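# Close the bag fully and leave it resting on the table

## Task

Get the bag completely closed and resting flat on the table top, not leaning on either arm's base and with no part hanging past the table edge. Then release it and pull both grippers away. It only counts if the bag stays closed and in place with the robot no longer touching it.

## Robot and tools

Robot: two six-joint arms, left_arm and right_arm, each ending in a parallel gripper. Occasionally something may briefly pull on a held part or nudge a loose object. Nothing may leave the table; that fails the job.

Frame: every reported gripper pose uses one shared scene frame. The origin sits on the table surface midway between the arms, +x points out across the table, +z points up, and left_arm sits on the +y side. The names left and right refer to the arms, not to sides of any picture. end_effector_position (metres) is the spot between the finger pads, roughly 1 cm short of the tips, and end_effector_quat_wxyz is its orientation. The fingers point along the gripper's +z and open and close along its y. Printed positions can be off, more so at long reach.

Row layout (used by execute_actions and move): one flat list of 14 numbers covering both arms, even if only one moves. First left_arm's six joint angles then its grip number, then the same seven for right_arm. Joint order inside each arm is fixed: wrist roll, elbow, waist, shoulder, wrist yaw, wrist pitch. The same order is used in every per-joint list in results. Joint values are absolute target angles in radians, not offsets. Stated ranges in that order: wrist roll -2.094 to 2.094, elbow 0.000 to 3.142, waist -2.618 to 3.054, shoulder 0.000 to 3.142, wrist yaw -1.571 to 1.571, wrist pitch -1.571 to 1.571. True ends may differ by up to 0.036 rad. A target more than 0.036 beyond an end, and farther out than the current angle, gets the call rejected. Targets past the real end are clipped there, with a note "joint sent to its limit"; a missing note does not prove more travel exists. The grip number is an absolute setting from -1 (closed) to +1 (fully open).

execute_actions(actions): a list of actions, each a table of up to 15 rows. Each row lasts one control step (1/30 s); if a table has fewer than 15 rows its last row is repeated to fill 15 steps. An empty list just reports state and images. Joint motion is rate-limited: per step, each commanded angle is kept within a lead of the measured angle (waist 0.202, shoulder 0.258, elbow 0.238, wrist pitch 0.573, wrist yaw and roll 0.522 rad). If targets would shift a gripper over 70 mm from where it is, all that arm's targets are pulled back proportionally. Unfinished motion may stall, so resend the remainder. To keep a joint still, repeat its value from "Joint targets". Friction can leave a joint up to about 0.031 rad short, and tiny changes may not move it.

move(target, speed, blocking): target is one 14-number row of absolute angles; every joint travels from its present angle so all finish together, which makes grippers sweep curves. speed (0.01 to 2 rad/s, default 0.5) caps the joint with the longest travel. Durations are clamped to 0.5–10 s; longer paths stop short after 10 s. Paths ignore obstacles and the other arm. Grip numbers are applied at the start. The extra "move:" line reports the ending (done, off_target, moving, held, fault), limits=held or limits=none, and each arm's joint farthest from target. Faster contact hits harder; aiming deeper past a contact presses harder. blocking=false returns after 0.5 s while motion continues; until an end is reported, further rows and moves are refused, so use wait or stop.

wait(seconds): 0 to 10; arms hold their last command, a running move keeps going and the wait returns early when it ends. stop(): brakes a running move (needs room, more when fast); fingers keep moving. zoom_image(camera, region): camera is cam_high, cam_low, cam_left_wrist or cam_right_wrist (each 896x504); region [x0, y0, x1, y1] in pixels from the top-left, at most 504 by 504. finished_scene(scene): ends the current scene by its number, irreversible, after the last command has been held; the bag must already be done and stay done.

Results: the state line gives each gripper pose. Joint positions and Joint velocities list each arm's angles (radians) plus finger opening in metres (0.093 open to 0.000 shut; about pad spacing when free, reads low by up to ~12 mm on a held rigid object, more on soft ones). grip_measured is motor position on the -1..+1 scale; pads meet near -0.94 and each mm of object width adds about 0.0208, with a fixed per-gripper error up to about 0.02. Squeeze strength grows the further your number is below the object's width reading; keep resending the same number to keep holding. Thin parts get less force. Call results also list joint angles at some steps, with HELD marking arm steps that were held back. "joint command not followed" means a clearance check altered targets. A FAULT line is an arm stop. MOTOR HOT warns from 75 °C; 90 °C halts that arm for 10 s, and 100 °C makes it drop what it holds and sag.

Avoid: arms colliding or pressing on each other, fast impacts, hard shoves, dropping or flinging the bag, leaving it hanging over an edge or leaning on an arm base, and long loaded holds that heat motors. Move smoothly and economically; the robot keeps executing its last command while you think.

Each tool is called as name(argument=value, ...), one argument or row to a line, values as JSON.

## Session

execute_actions(
  actions=[],
)

Scene clock: 0.00 s.
left_arm: end_effector_position=(+0.4744, +0.4301, +0.1656) grip_measured=+0.982 end_effector_quat_wxyz=(+0.394, +0.248, +0.748, +0.474) | right_arm: end_effector_position=(+0.0468, -0.0507, +0.2244) grip_measured=+0.996 end_effector_quat_wxyz=(+0.139, -0.490, +0.566, +0.649)
Joint names: [wrist roll, elbow, waist, shoulder, wrist yaw, wrist pitch]
Joint positions: left_arm=[ 1.126  1.007  0.204  1.848 -0.28   0.588  0.092] | right_arm=[ 0.349  0.565  0.675  1.161 -1.182  0.275  0.093]
Joint velocities: left_arm=[-0.007  0.002 -0.002 -0.007 -0.051 -0.022 -0.001] | right_arm=[ 0.022 -0.007 -0.002 -0.007 -0.007 -0.051 -0.001]
Joint targets: left_arm=[1.126 1.007 0.204 1.848 -0.280 0.588] | right_arm=[0.349 0.565 0.675 1.161 -1.182 0.275]

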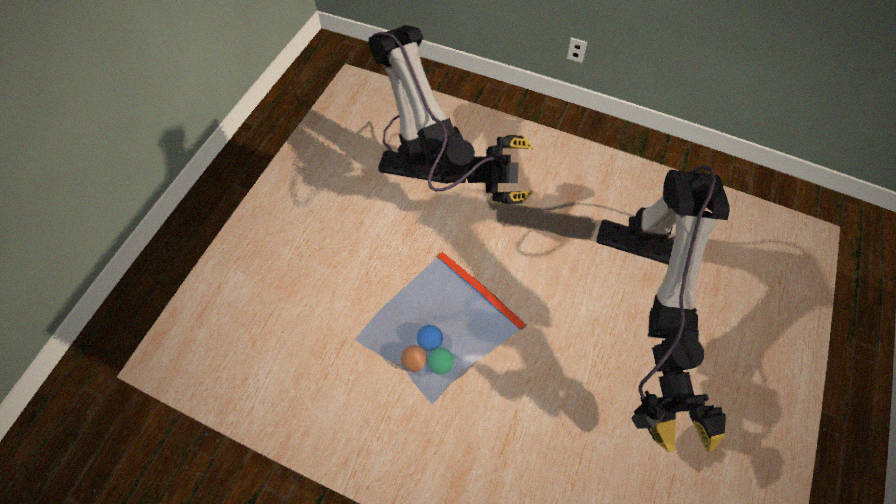

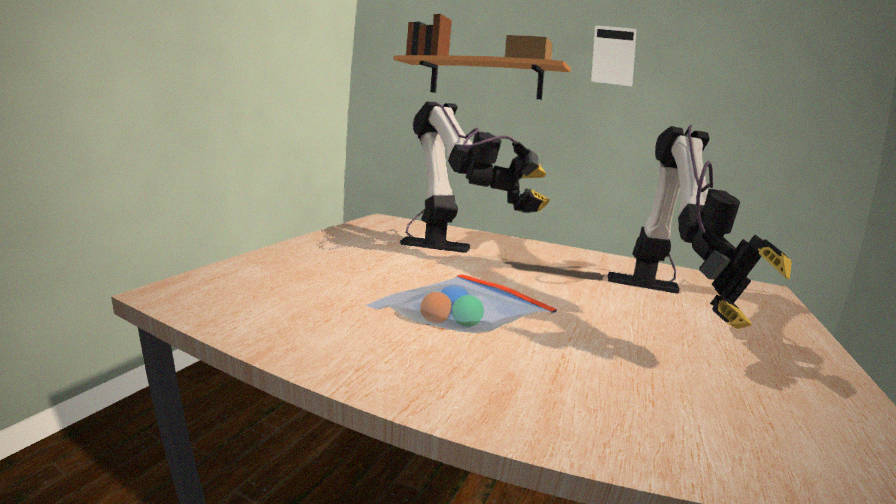

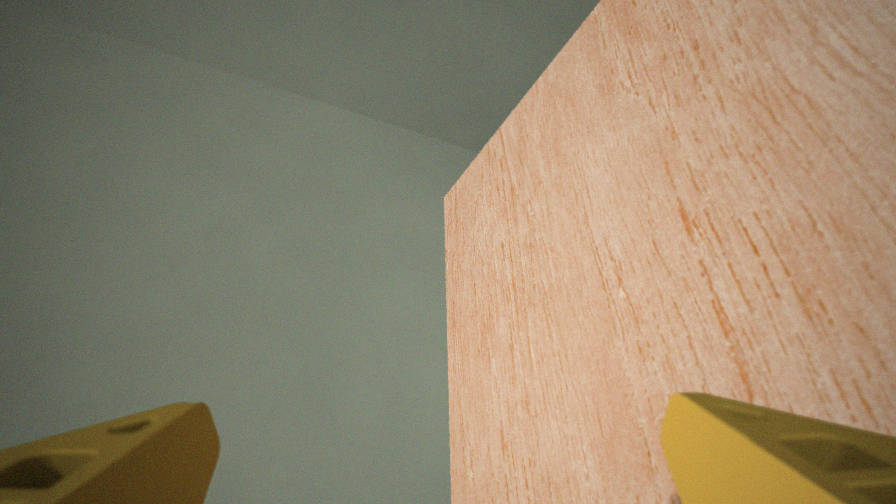

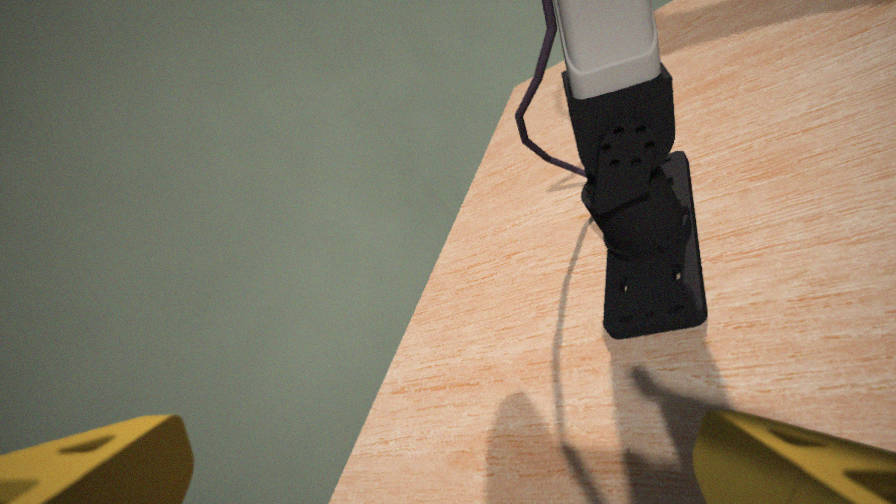

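zoom_image(
  camera="cam_high",
  region=[340,230,560,410],
)

zoom_image(
  camera="cam_low",
  region=[360,250,580,350],
)

Region (340, 230, 560, 410) of cam_high's 896x504 image, scaled by 2.291, with more detail than that image has; it fills the top 412 rows of this view, and the rest is white.

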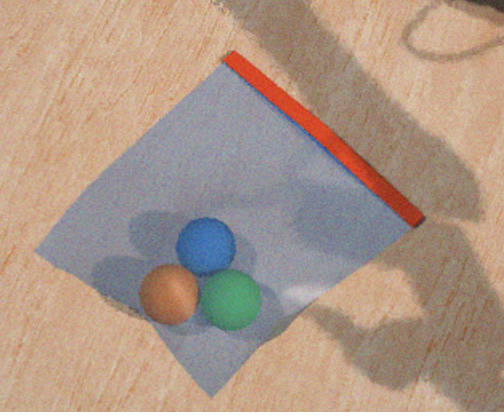

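Region (360, 250, 580, 350) of cam_low's 896x504 image, scaled by 2.291, with more detail than that image has; it fills the top 229 rows of this view, and the rest is white.

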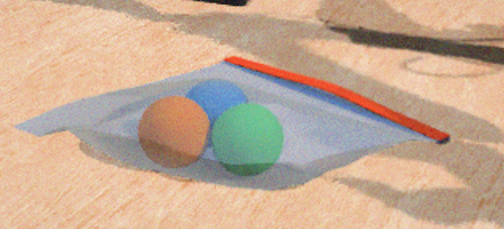

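move(
  target=[0,1.6,-0.55,1.9,0,-1.27,-1,0,1.2,0.6,1.55,0,-1.22,-1],
  speed=1,
)

Scene clock: 12.10 s.
left_arm: end_effector_position=(+0.2942, +0.0810, +0.1122) grip_measured=-1.000 end_effector_quat_wxyz=(+0.015, +0.242, +0.970, +0.001) | right_arm: end_effector_position=(+0.1665, -0.1755, +0.1079) grip_measured=-0.996 end_effector_quat_wxyz=(+0.007, -0.389, +0.921, +0.008)
Joint names: [wrist roll, elbow, waist, shoulder, wrist yaw, wrist pitch]
Joint positions: left_arm=[ 0.007  1.586 -0.547  1.871 -0.009 -1.257  0.   ] | right_arm=[ 0.008  1.18   0.609  1.527 -0.009 -1.205  0.   ]
Joint velocities: left_arm=[-0.051 -0.012 -0.007 -0.012 -0.022 -0.037  0.   ] | right_arm=[-0.007 -0.032 -0.002  0.022  0.022  0.022  0.   ]
Joint targets: left_arm=[-0.000 1.600 -0.550 1.900 -0.000 -1.270] | right_arm=[-0.000 1.200 0.600 1.550 -0.000 -1.220]
move: off_target (left_arm, right_arm); limits=none; left_arm: farthest joint: the shoulder, 0.029 radians from its target (0.052 radians at the start); right_arm: farthest joint: the shoulder, 0.023 radians from its target (0.389 radians at the start)

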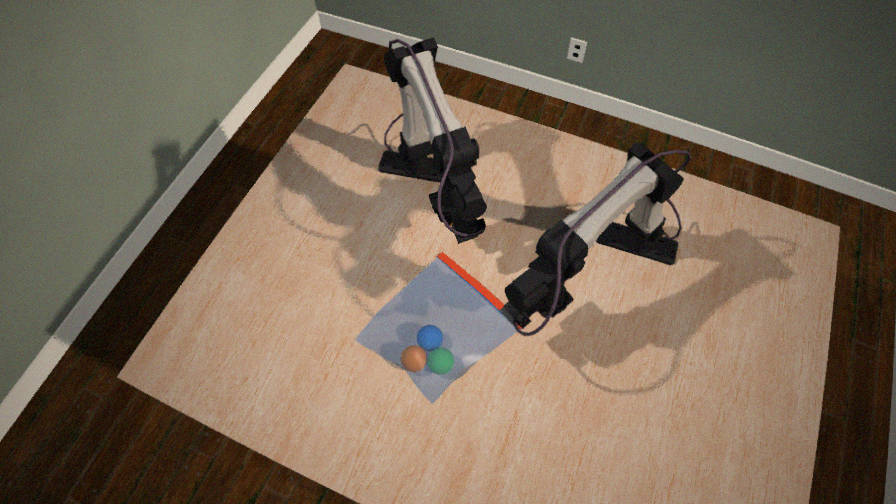

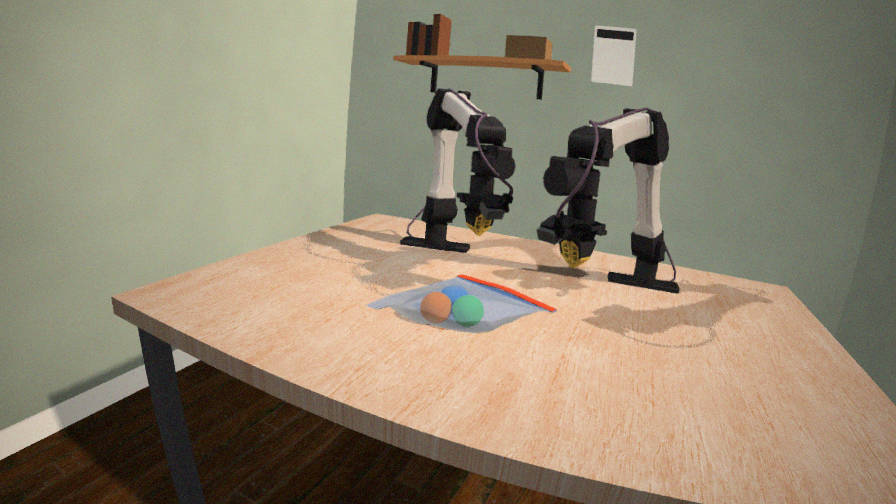

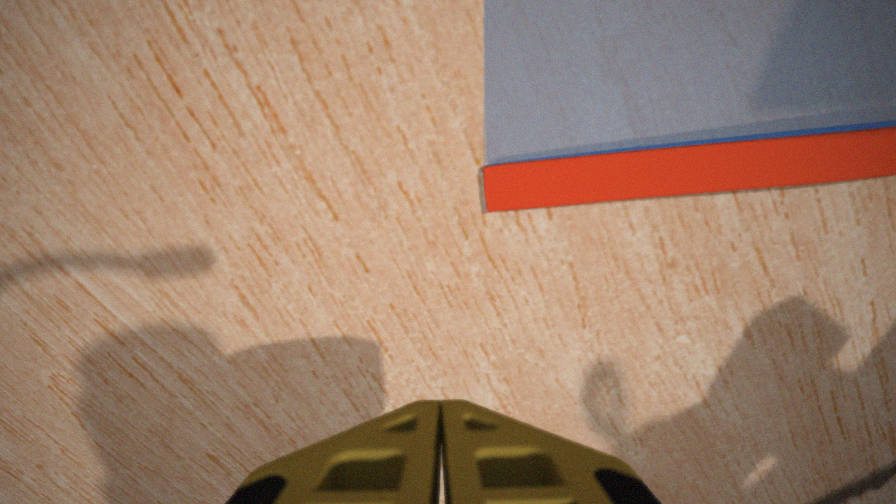

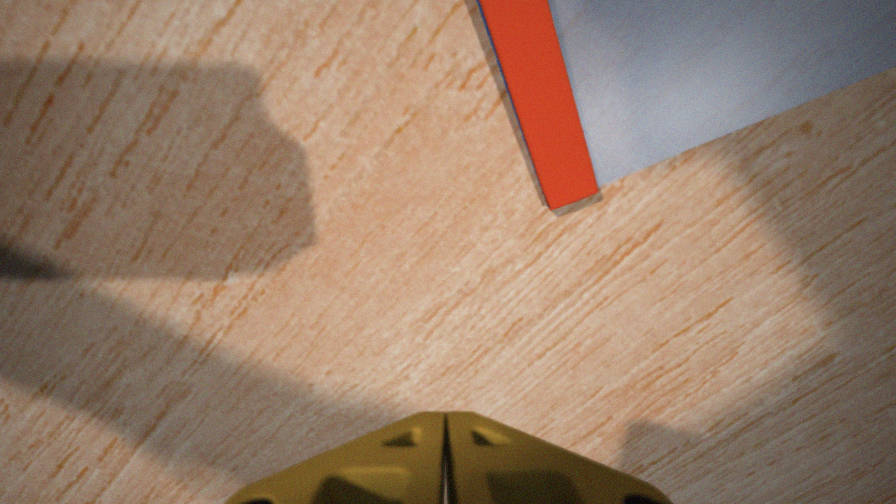

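move(
  target=[0,1.645,-0.6,2.125,0,-1.1,-1,0,1.16,0.46,1.775,0,-0.966,-1],
)

Scene clock: 25.83 s.
left_arm: end_effector_position=(+0.3197, +0.0467, +0.0377) grip_measured=-1.000 end_effector_quat_wxyz=(-0.007, +0.264, +0.964, +0.006) | right_arm: end_effector_position=(+0.2278, -0.1760, +0.0459) grip_measured=-0.996 end_effector_quat_wxyz=(+0.001, -0.322, +0.947, +0.004)
Joint names: [wrist roll, elbow, waist, shoulder, wrist yaw, wrist pitch]
Joint positions: left_arm=[ 0.006  1.626 -0.593  2.108 -0.008 -1.106  0.   ] | right_arm=[ 0.008  1.18   0.465  1.761 -0.006 -0.985  0.   ]
Joint velocities: left_arm=[ 0.066 -0.012 -0.002 -0.012 -0.022 -0.037  0.   ] | right_arm=[-0.095  0.022 -0.007 -0.002 -0.007  0.051  0.   ]
Joint targets: left_arm=[0.000 1.645 -0.600 2.125 0.000 -1.100] | right_arm=[0.000 1.160 0.460 1.775 0.000 -0.966]
move: done; limits=none; left_arm: farthest joint: the elbow, 0.019 radians from its target (0.059 radians at the start); right_arm: farthest joint: the elbow, 0.020 radians from its target (0.020 radians at the start)

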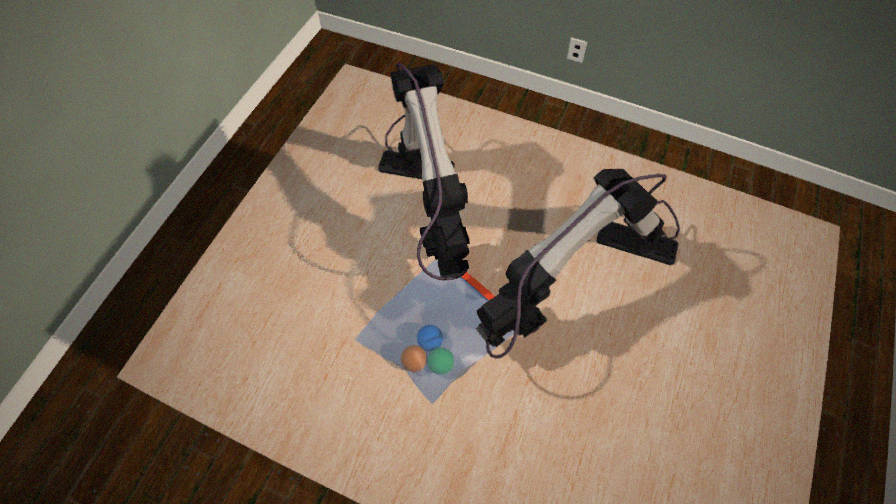

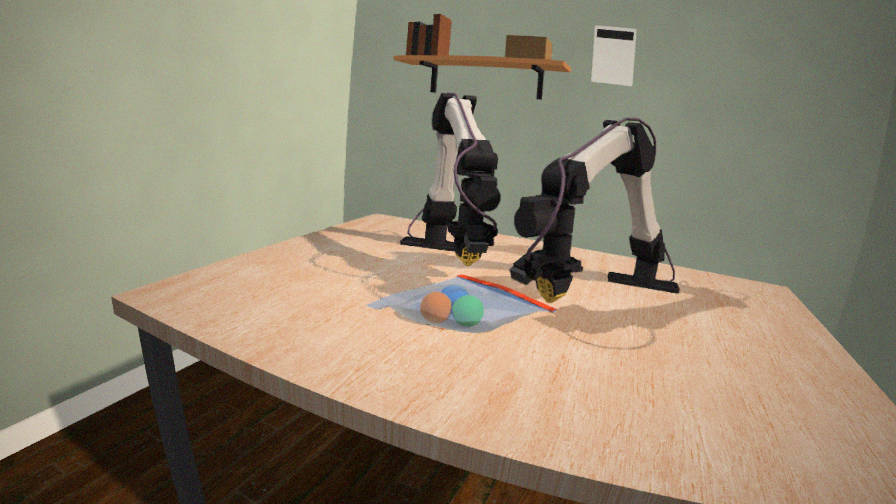

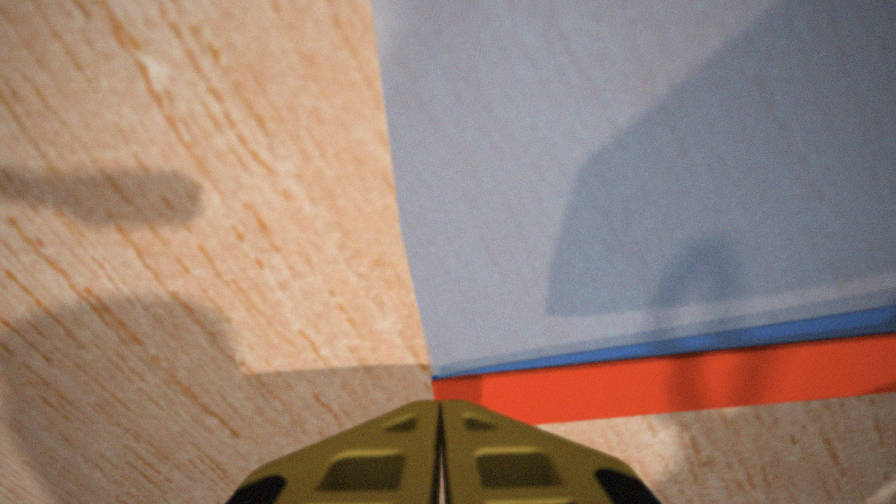

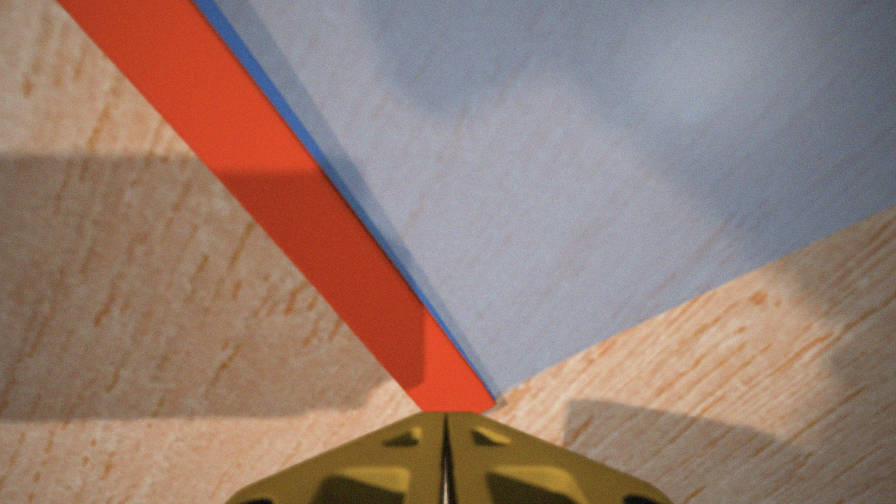

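move(
  target=[1.43,1.485,-0.622,2.04,0,-1.0,-1,-0.52,1.09,0.487,1.78,0,-0.89,-1],
  speed=1,
)

Scene clock: 34.97 s.
left_arm: end_effector_position=(+0.3094, +0.0438, +0.0306) grip_measured=-1.000 end_effector_quat_wxyz=(+0.009, +0.833, +0.552, +0.008) | right_arm: end_effector_position=(+0.2214, -0.1761, +0.0294) grip_measured=-0.996 end_effector_quat_wxyz=(+0.005, -0.560, +0.829, +0.003)
Joint names: [wrist roll, elbow, waist, shoulder, wrist yaw, wrist pitch]
Joint positions: left_arm=[ 1.423  1.51  -0.613  2.051 -0.008 -1.007  0.   ] | right_arm=[-0.512  1.109  0.478  1.761 -0.006 -0.908  0.   ]
Joint velocities: left_arm=[-0.022 -0.007  0.027 -0.002  0.007  0.066  0.   ] | right_arm=[-0.037 -0.017 -0.012 -0.012  0.11  -0.007  0.   ]
Joint targets: left_arm=[1.430 1.485 -0.622 2.040 -0.000 -1.000] | right_arm=[-0.520 1.090 0.487 1.780 0.000 -0.890]
move: off_target (left_arm); limits=none; left_arm: farthest joint: the elbow, 0.025 radians from its target (0.141 radians at the start); right_arm: farthest joint: the shoulder, 0.019 radians from its target (0.019 radians at the start)

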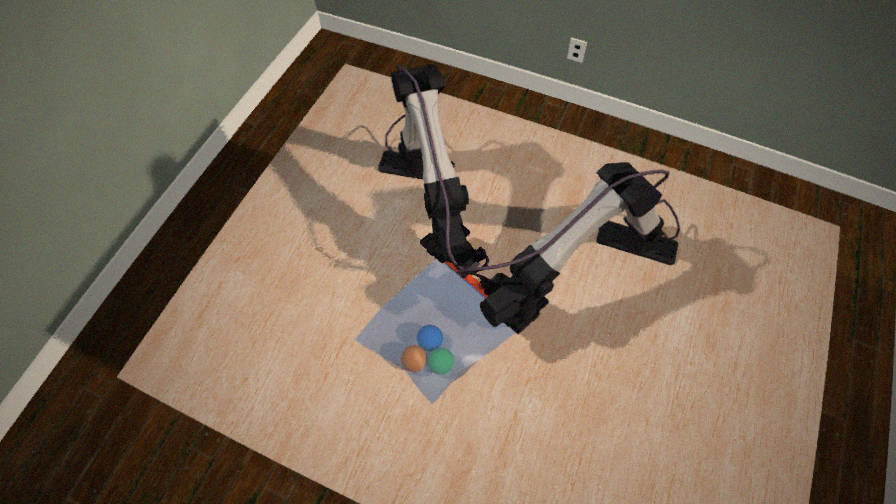

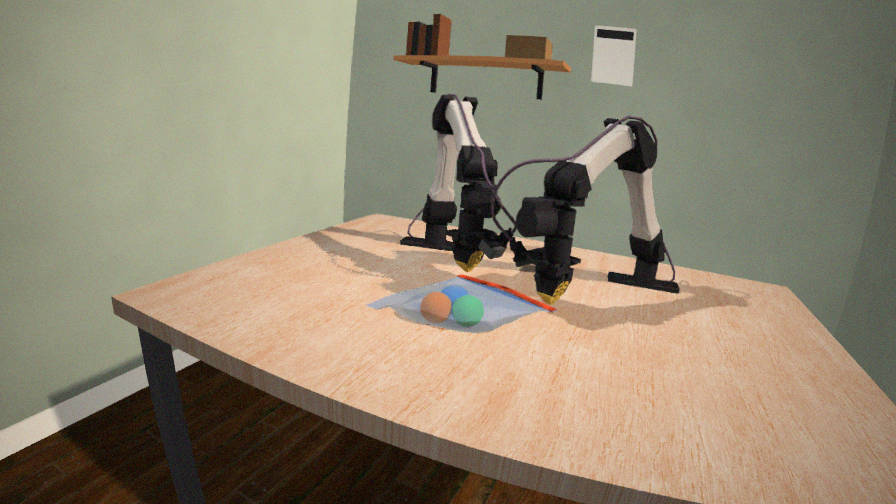

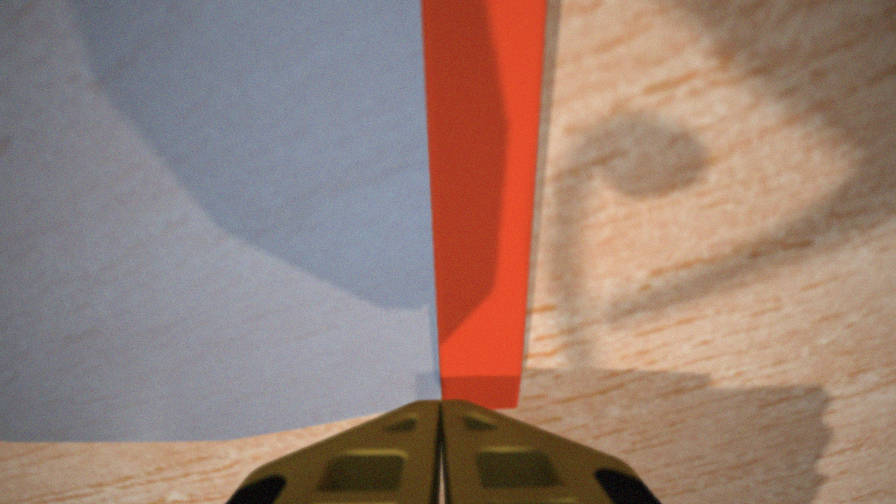

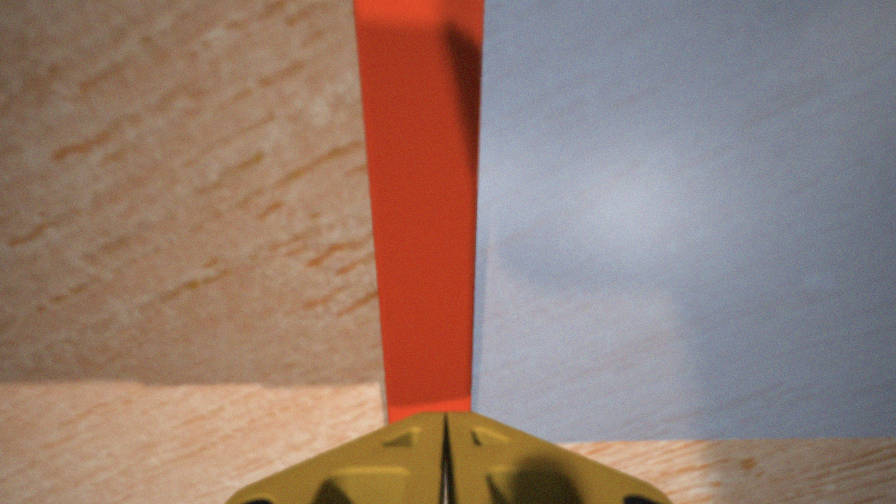

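move(
  target=[1.43,1.47,-0.622,2.15,0,-1.01,-1,-0.52,1.08,0.497,1.88,0,-0.87,-1],
  speed=0.12,
)

Scene clock: 40.97 s.
left_arm: end_effector_position=(+0.3063, +0.0456, +0.0160) grip_measured=-1.000 end_effector_quat_wxyz=(-0.009, +0.834, +0.552, +0.000) | right_arm: end_effector_position=(+0.2176, -0.1781, +0.0114) grip_measured=-0.996 end_effector_quat_wxyz=(-0.023, -0.563, +0.826, -0.003)
Joint names: [wrist roll, elbow, waist, shoulder, wrist yaw, wrist pitch]
Joint positions: left_arm=[ 1.424  1.51  -0.613  2.091 -0.008 -1.007  0.   ] | right_arm=[-0.512  1.109  0.486  1.825  0.003 -0.901  0.   ]
Joint velocities: left_arm=[-0.051 -0.002  0.007 -0.002  0.022  0.051  0.   ] | right_arm=[-0.037 -0.002 -0.012 -0.007  0.051  0.066  0.   ]
Joint targets: left_arm=[1.430 1.470 -0.622 2.150 0.000 -1.010] | right_arm=[-0.520 1.080 0.497 1.880 -0.000 -0.870]
move: off_target (left_arm, right_arm); limits=none; left_arm: farthest joint: the shoulder, 0.059 radians from its target (0.099 radians at the start); right_arm: farthest joint: the shoulder, 0.055 radians from its target (0.119 radians at the start)

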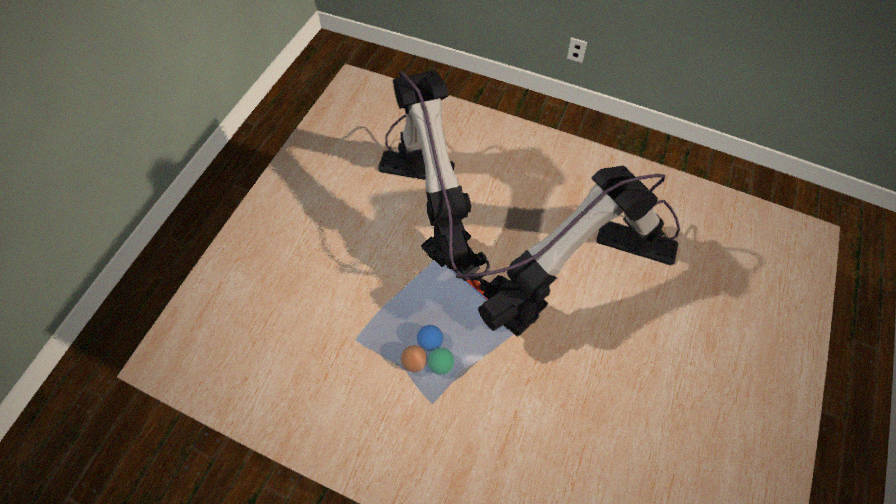

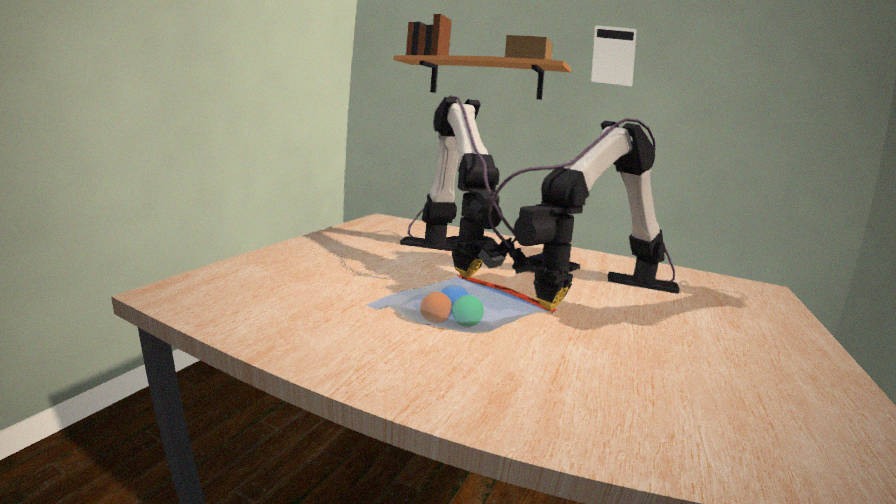

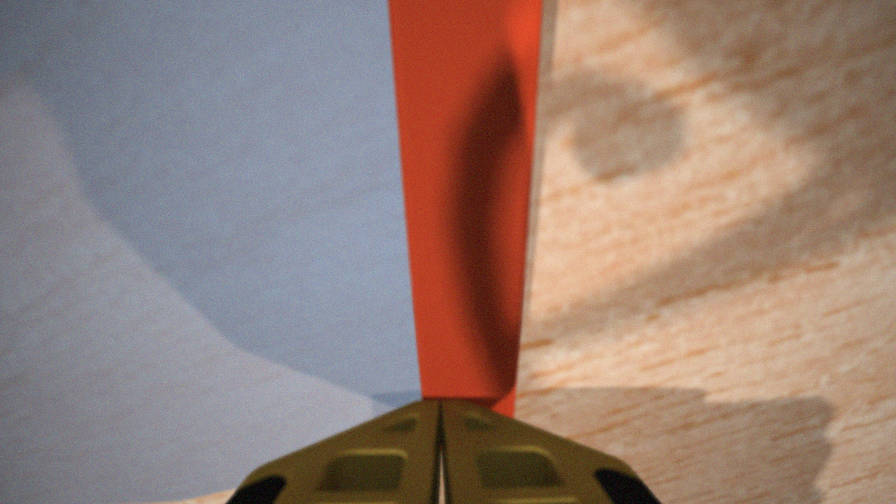

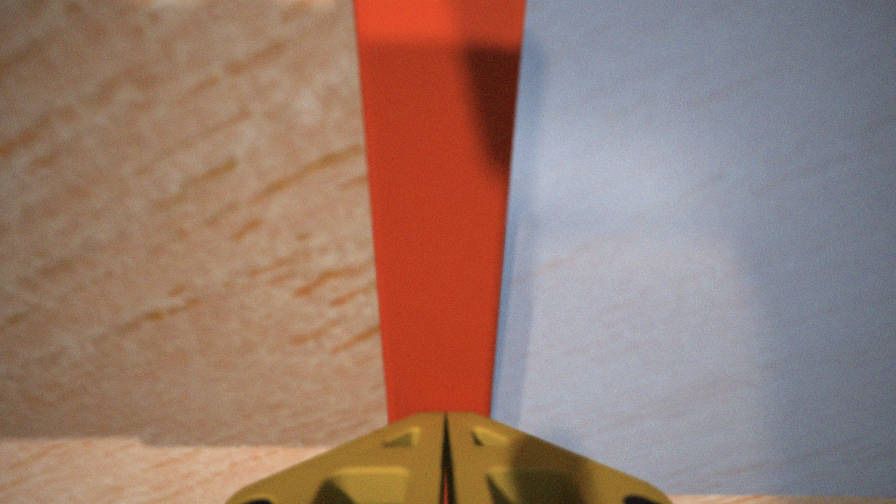

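execute_actions(
  actions=[
    [[1.43,1.44,-0.622,2.21,0,-1.01,-1,-0.52,1.05,0.497,1.94,0,-0.87,-1]],
    [[1.43,1.5,-0.622,2.05,0,-1.01,-1,-0.52,1.11,0.497,1.76,0,-0.87,-1]],
    [[1.43,1.5,-0.55,1.95,0,-1.01,-1,-0.48,1.16,0.528,1.77,0,-0.87,-1]],
    [[1.43,1.5,-0.45,1.95,0,-1.01,-1,-0.48,1.15,0.528,1.86,0,-0.87,-1]],
    [[1.43,1.5,-0.35,1.95,0,-1.01,-1,-0.48,1.08,0.528,1.96,0,-0.87,-1]],
    [[1.43,1.5,-0.25,1.95,0,-1.01,-1,-0.48,1.17,0.528,1.79,0,-0.87,-1]],
    [[1.43,1.5,-0.25,1.95,0,-1.01,-1,-0.45,1.24,0.558,1.83,0,-0.89,-1]],
    [[1.43,1.5,-0.25,1.95,0,-1.01,-1,-0.45,1.23,0.558,1.92,0,-0.89,-1]],
    [[1.43,1.5,-0.25,1.95,0,-1.01,-1,-0.45,1.16,0.558,2.03,0,-0.89,-1]],
  ],
)

zoom_image(
  camera="cam_low",
  region=[440,250,580,330],
)

Scene clock: 54.23 s.
left_arm: end_effector_position=(+0.3638, +0.1749, +0.0698) grip_measured=-1.000 end_effector_quat_wxyz=(+0.051, +0.717, +0.694, +0.036) | right_arm: end_effector_position=(+0.2309, -0.1386, +0.0091) grip_measured=-0.996 end_effector_quat_wxyz=(-0.003, -0.569, +0.823, -0.003)
Joint names: [wrist roll, elbow, waist, shoulder, wrist yaw, wrist pitch]
Joint positions: left_arm=[ 1.424  1.504 -0.244  1.941  0.001 -1.009  0.   ] | right_arm=[-0.458  1.228  0.553  1.92   0.005 -0.887  0.   ]
Joint velocities: left_arm=[ 0.051  0.017 -0.012 -0.007 -0.066  0.007  0.   ] | right_arm=[-0.022  0.002 -0.002 -0.017 -0.007 -0.037  0.   ]
Joint targets: left_arm=[1.430 1.500 -0.250 1.950 0.000 -1.010] | right_arm=[-0.450 1.160 0.558 2.030 0.000 -0.890]
Step readings (joint positions; steps 1 to 15: 1st action; 16 to 30: 2nd action; 31 to 45: 3rd action; 46 to 60: 4th action; 61 to 75: 5th action; 76 to 90: 6th action; 91 to 105: 7th action; 106 to 120: 8th action; 121 to 135: 9th action):
0: left_arm=[1.424 1.510 -0.613 2.091 -0.008 -1.007] | right_arm=[-0.512 1.109 0.486 1.825 0.003 -0.901]
1: left_arm=[1.424 1.509 -0.613 2.097 -0.008 -1.007] | right_arm=[-0.512 1.109 0.486 1.830 0.003 -0.901]
2: left_arm=[1.424 1.509 -0.613 2.098 -0.008 -1.005] | right_arm=[-0.512 1.109 0.486 1.832 0.003 -0.902]
4: left_arm=[1.424 1.509 -0.613 2.098 -0.008 -1.006] | right_arm=[-0.512 1.109 0.486 1.832 0.003 -0.902]
8: left_arm=[1.424 1.509 -0.613 2.098 -0.008 -1.006] | right_arm=[-0.512 1.109 0.486 1.832 0.003 -0.902]
15: left_arm=[1.424 1.509 -0.613 2.098 -0.008 -1.006] | right_arm=[-0.512 1.109 0.486 1.832 0.003 -0.902]
16: left_arm=[1.424 1.511 -0.613 2.086 -0.008 -1.006] | right_arm=[-0.512 1.112 0.486 1.819 0.003 -0.902]
17: left_arm=[1.424 1.511 -0.613 2.078 -0.008 -1.009] | right_arm=[-0.512 1.112 0.486 1.807 0.003 -0.902]
19: left_arm=[1.424 1.511 -0.613 2.061 -0.008 -1.009] | right_arm=[-0.512 1.112 0.486 1.784 0.003 -0.894]
23: left_arm=[1.424 1.511 -0.613 2.053 -0.008 -1.009] | right_arm=[-0.512 1.112 0.486 1.773 0.003 -0.889]
30: left_arm=[1.424 1.511 -0.613 2.053 -0.008 -1.009] | right_arm=[-0.512 1.112 0.486 1.773 0.003 -0.887]
31: left_arm=[1.424 1.509 -0.608 2.043 -0.005 -1.007] | right_arm=[-0.508 1.115 0.489 1.773 0.005 -0.889]
32: left_arm=[1.424 1.504 -0.598 2.027 -0.003 -1.009] | right_arm=[-0.504 1.121 0.497 1.773 0.005 -0.889]
34: left_arm=[1.424 1.504 -0.571 1.985 -0.003 -1.010] | right_arm=[-0.498 1.136 0.514 1.773 0.005 -0.887]
38: left_arm=[1.424 1.504 -0.548 1.941 -0.003 -1.009] | right_arm=[-0.493 1.144 0.524 1.773 0.004 -0.881]
45: left_arm=[1.424 1.504 -0.548 1.941 -0.003 -1.009] | right_arm=[-0.489 1.144 0.524 1.773 0.004 -0.881]
46: left_arm=[1.424 1.504 -0.539 1.941 0.002 -1.009] | right_arm=[-0.489 1.144 0.524 1.779 0.004 -0.881]
47: left_arm=[1.424 1.504 -0.523 1.941 0.005 -1.009] | right_arm=[-0.489 1.146 0.524 1.791 0.004 -0.879]
49: left_arm=[1.424 1.504 -0.477 1.941 0.004 -1.009] | right_arm=[-0.488 1.146 0.524 1.823 0.004 -0.877]
53: left_arm=[1.424 1.504 -0.442 1.941 -0.000 -1.009] | right_arm=[-0.488 1.146 0.524 1.848 0.004 -0.877]
60: left_arm=[1.424 1.504 -0.443 1.941 -0.000 -1.009] | right_arm=[-0.488 1.146 0.524 1.848 0.004 -0.877]
61: left_arm=[1.424 1.504 -0.435 1.941 0.004 -1.009] | right_arm=[-0.488 1.143 0.524 1.854 0.004 -0.876]
62: left_arm=[1.424 1.504 -0.420 1.941 0.006 -1.009] | right_arm=[-0.488 1.143 0.524 1.857 0.004 -0.877]
64: left_arm=[1.424 1.504 -0.376 1.941 0.006 -1.009] | right_arm=[-0.488 1.143 0.524 1.857 0.004 -0.877]
68: left_arm=[1.424 1.504 -0.342 1.941 0.001 -1.009] | right_arm=[-0.488 1.143 0.524 1.857 0.004 -0.877]
75: left_arm=[1.424 1.504 -0.344 1.941 0.001 -1.009] | right_arm=[-0.488 1.143 0.524 1.857 0.004 -0.877]
76: left_arm=[1.424 1.504 -0.336 1.941 0.005 -1.009] | right_arm=[-0.488 1.148 0.524 1.846 0.004 -0.878]
77: left_arm=[1.424 1.504 -0.320 1.941 0.007 -1.009] | right_arm=[-0.488 1.148 0.524 1.835 0.004 -0.878]
79: left_arm=[1.424 1.504 -0.276 1.941 0.007 -1.009] | right_arm=[-0.488 1.148 0.524 1.814 0.004 -0.878]
83: left_arm=[1.424 1.504 -0.243 1.941 0.001 -1.009] | right_arm=[-0.488 1.154 0.524 1.805 0.004 -0.878]
90: left_arm=[1.424 1.504 -0.244 1.941 0.001 -1.009] | right_arm=[-0.488 1.154 0.524 1.805 0.004 -0.878]
91: left_arm=[1.424 1.504 -0.244 1.941 0.001 -1.009] | right_arm=[-0.483 1.164 0.526 1.807 0.005 -0.887]
92: left_arm=[1.424 1.504 -0.244 1.941 0.001 -1.009] | right_arm=[-0.479 1.181 0.532 1.812 0.005 -0.893]
94: left_arm=[1.424 1.504 -0.244 1.941 0.001 -1.009] | right_arm=[-0.471 1.211 0.545 1.814 0.005 -0.892]
98: left_arm=[1.424 1.504 -0.244 1.941 0.001 -1.009] | right_arm=[-0.464 1.228 0.553 1.814 0.005 -0.889]
105: left_arm=[1.424 1.504 -0.244 1.941 0.001 -1.009] | right_arm=[-0.459 1.228 0.553 1.814 0.005 -0.889]
106: left_arm=[1.424 1.504 -0.244 1.941 0.001 -1.009] | right_arm=[-0.459 1.228 0.553 1.822 0.005 -0.890]
107: left_arm=[1.424 1.504 -0.244 1.941 0.001 -1.009] | right_arm=[-0.459 1.230 0.553 1.837 0.005 -0.888]
109: left_arm=[1.424 1.504 -0.244 1.941 0.001 -1.009] | right_arm=[-0.459 1.230 0.553 1.877 0.005 -0.887]
113: left_arm=[1.424 1.504 -0.244 1.941 0.001 -1.009] | right_arm=[-0.459 1.230 0.553 1.911 0.005 -0.887]
120: left_arm=[1.424 1.504 -0.244 1.941 0.001 -1.009] | right_arm=[-0.458 1.230 0.553 1.911 0.005 -0.887]
121: left_arm=[1.424 1.504 -0.244 1.941 0.001 -1.009] | right_arm=[-0.458 1.228 0.553 1.918 0.005 -0.887]
122: left_arm=[1.424 1.504 -0.244 1.941 0.001 -1.009] | right_arm=[-0.458 1.228 0.553 1.920 0.005 -0.886]
124: left_arm=[1.424 1.504 -0.244 1.941 0.001 -1.009] | right_arm=[-0.458 1.228 0.553 1.920 0.005 -0.887]
128: left_arm=[1.424 1.504 -0.244 1.941 0.001 -1.009] | right_arm=[-0.458 1.228 0.553 1.920 0.005 -0.887]
135: Joint positions above

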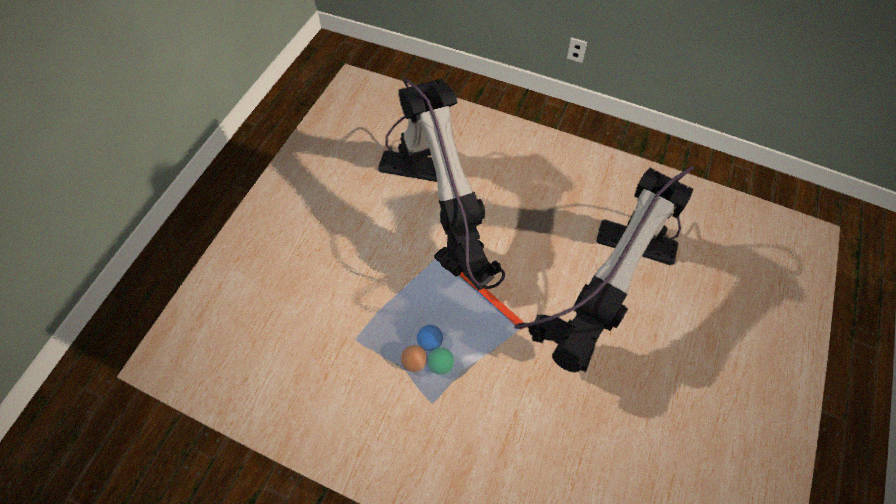

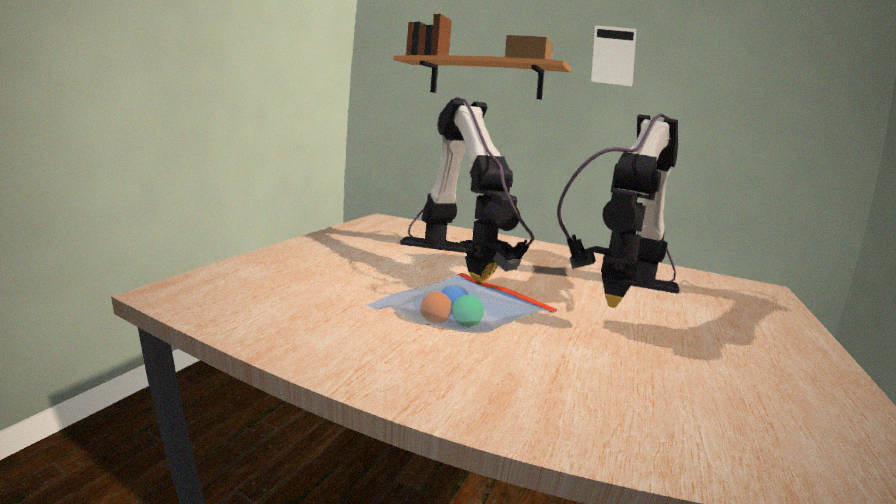

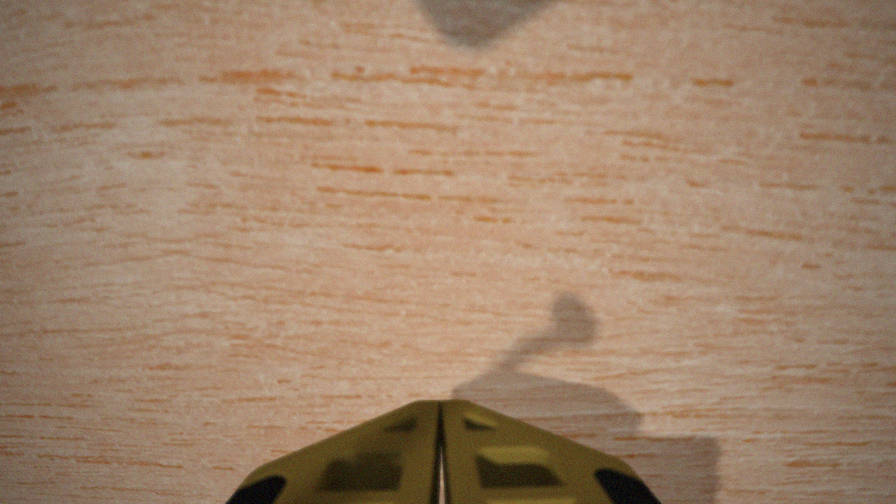

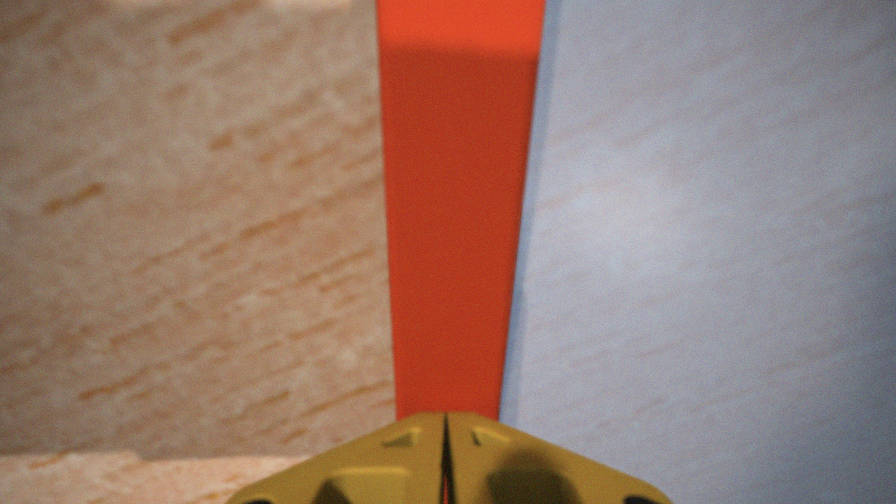

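Region (440, 250, 580, 330) of cam_low's 896x504 image, scaled by 3.600, with more detail than that image has; it fills the top 288 rows of this view, and the rest is white.

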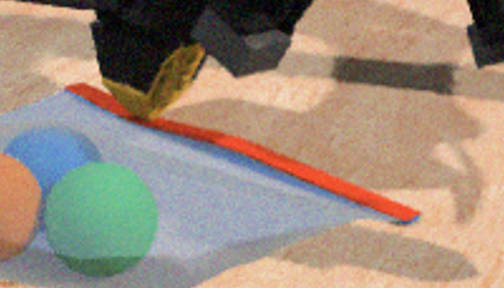

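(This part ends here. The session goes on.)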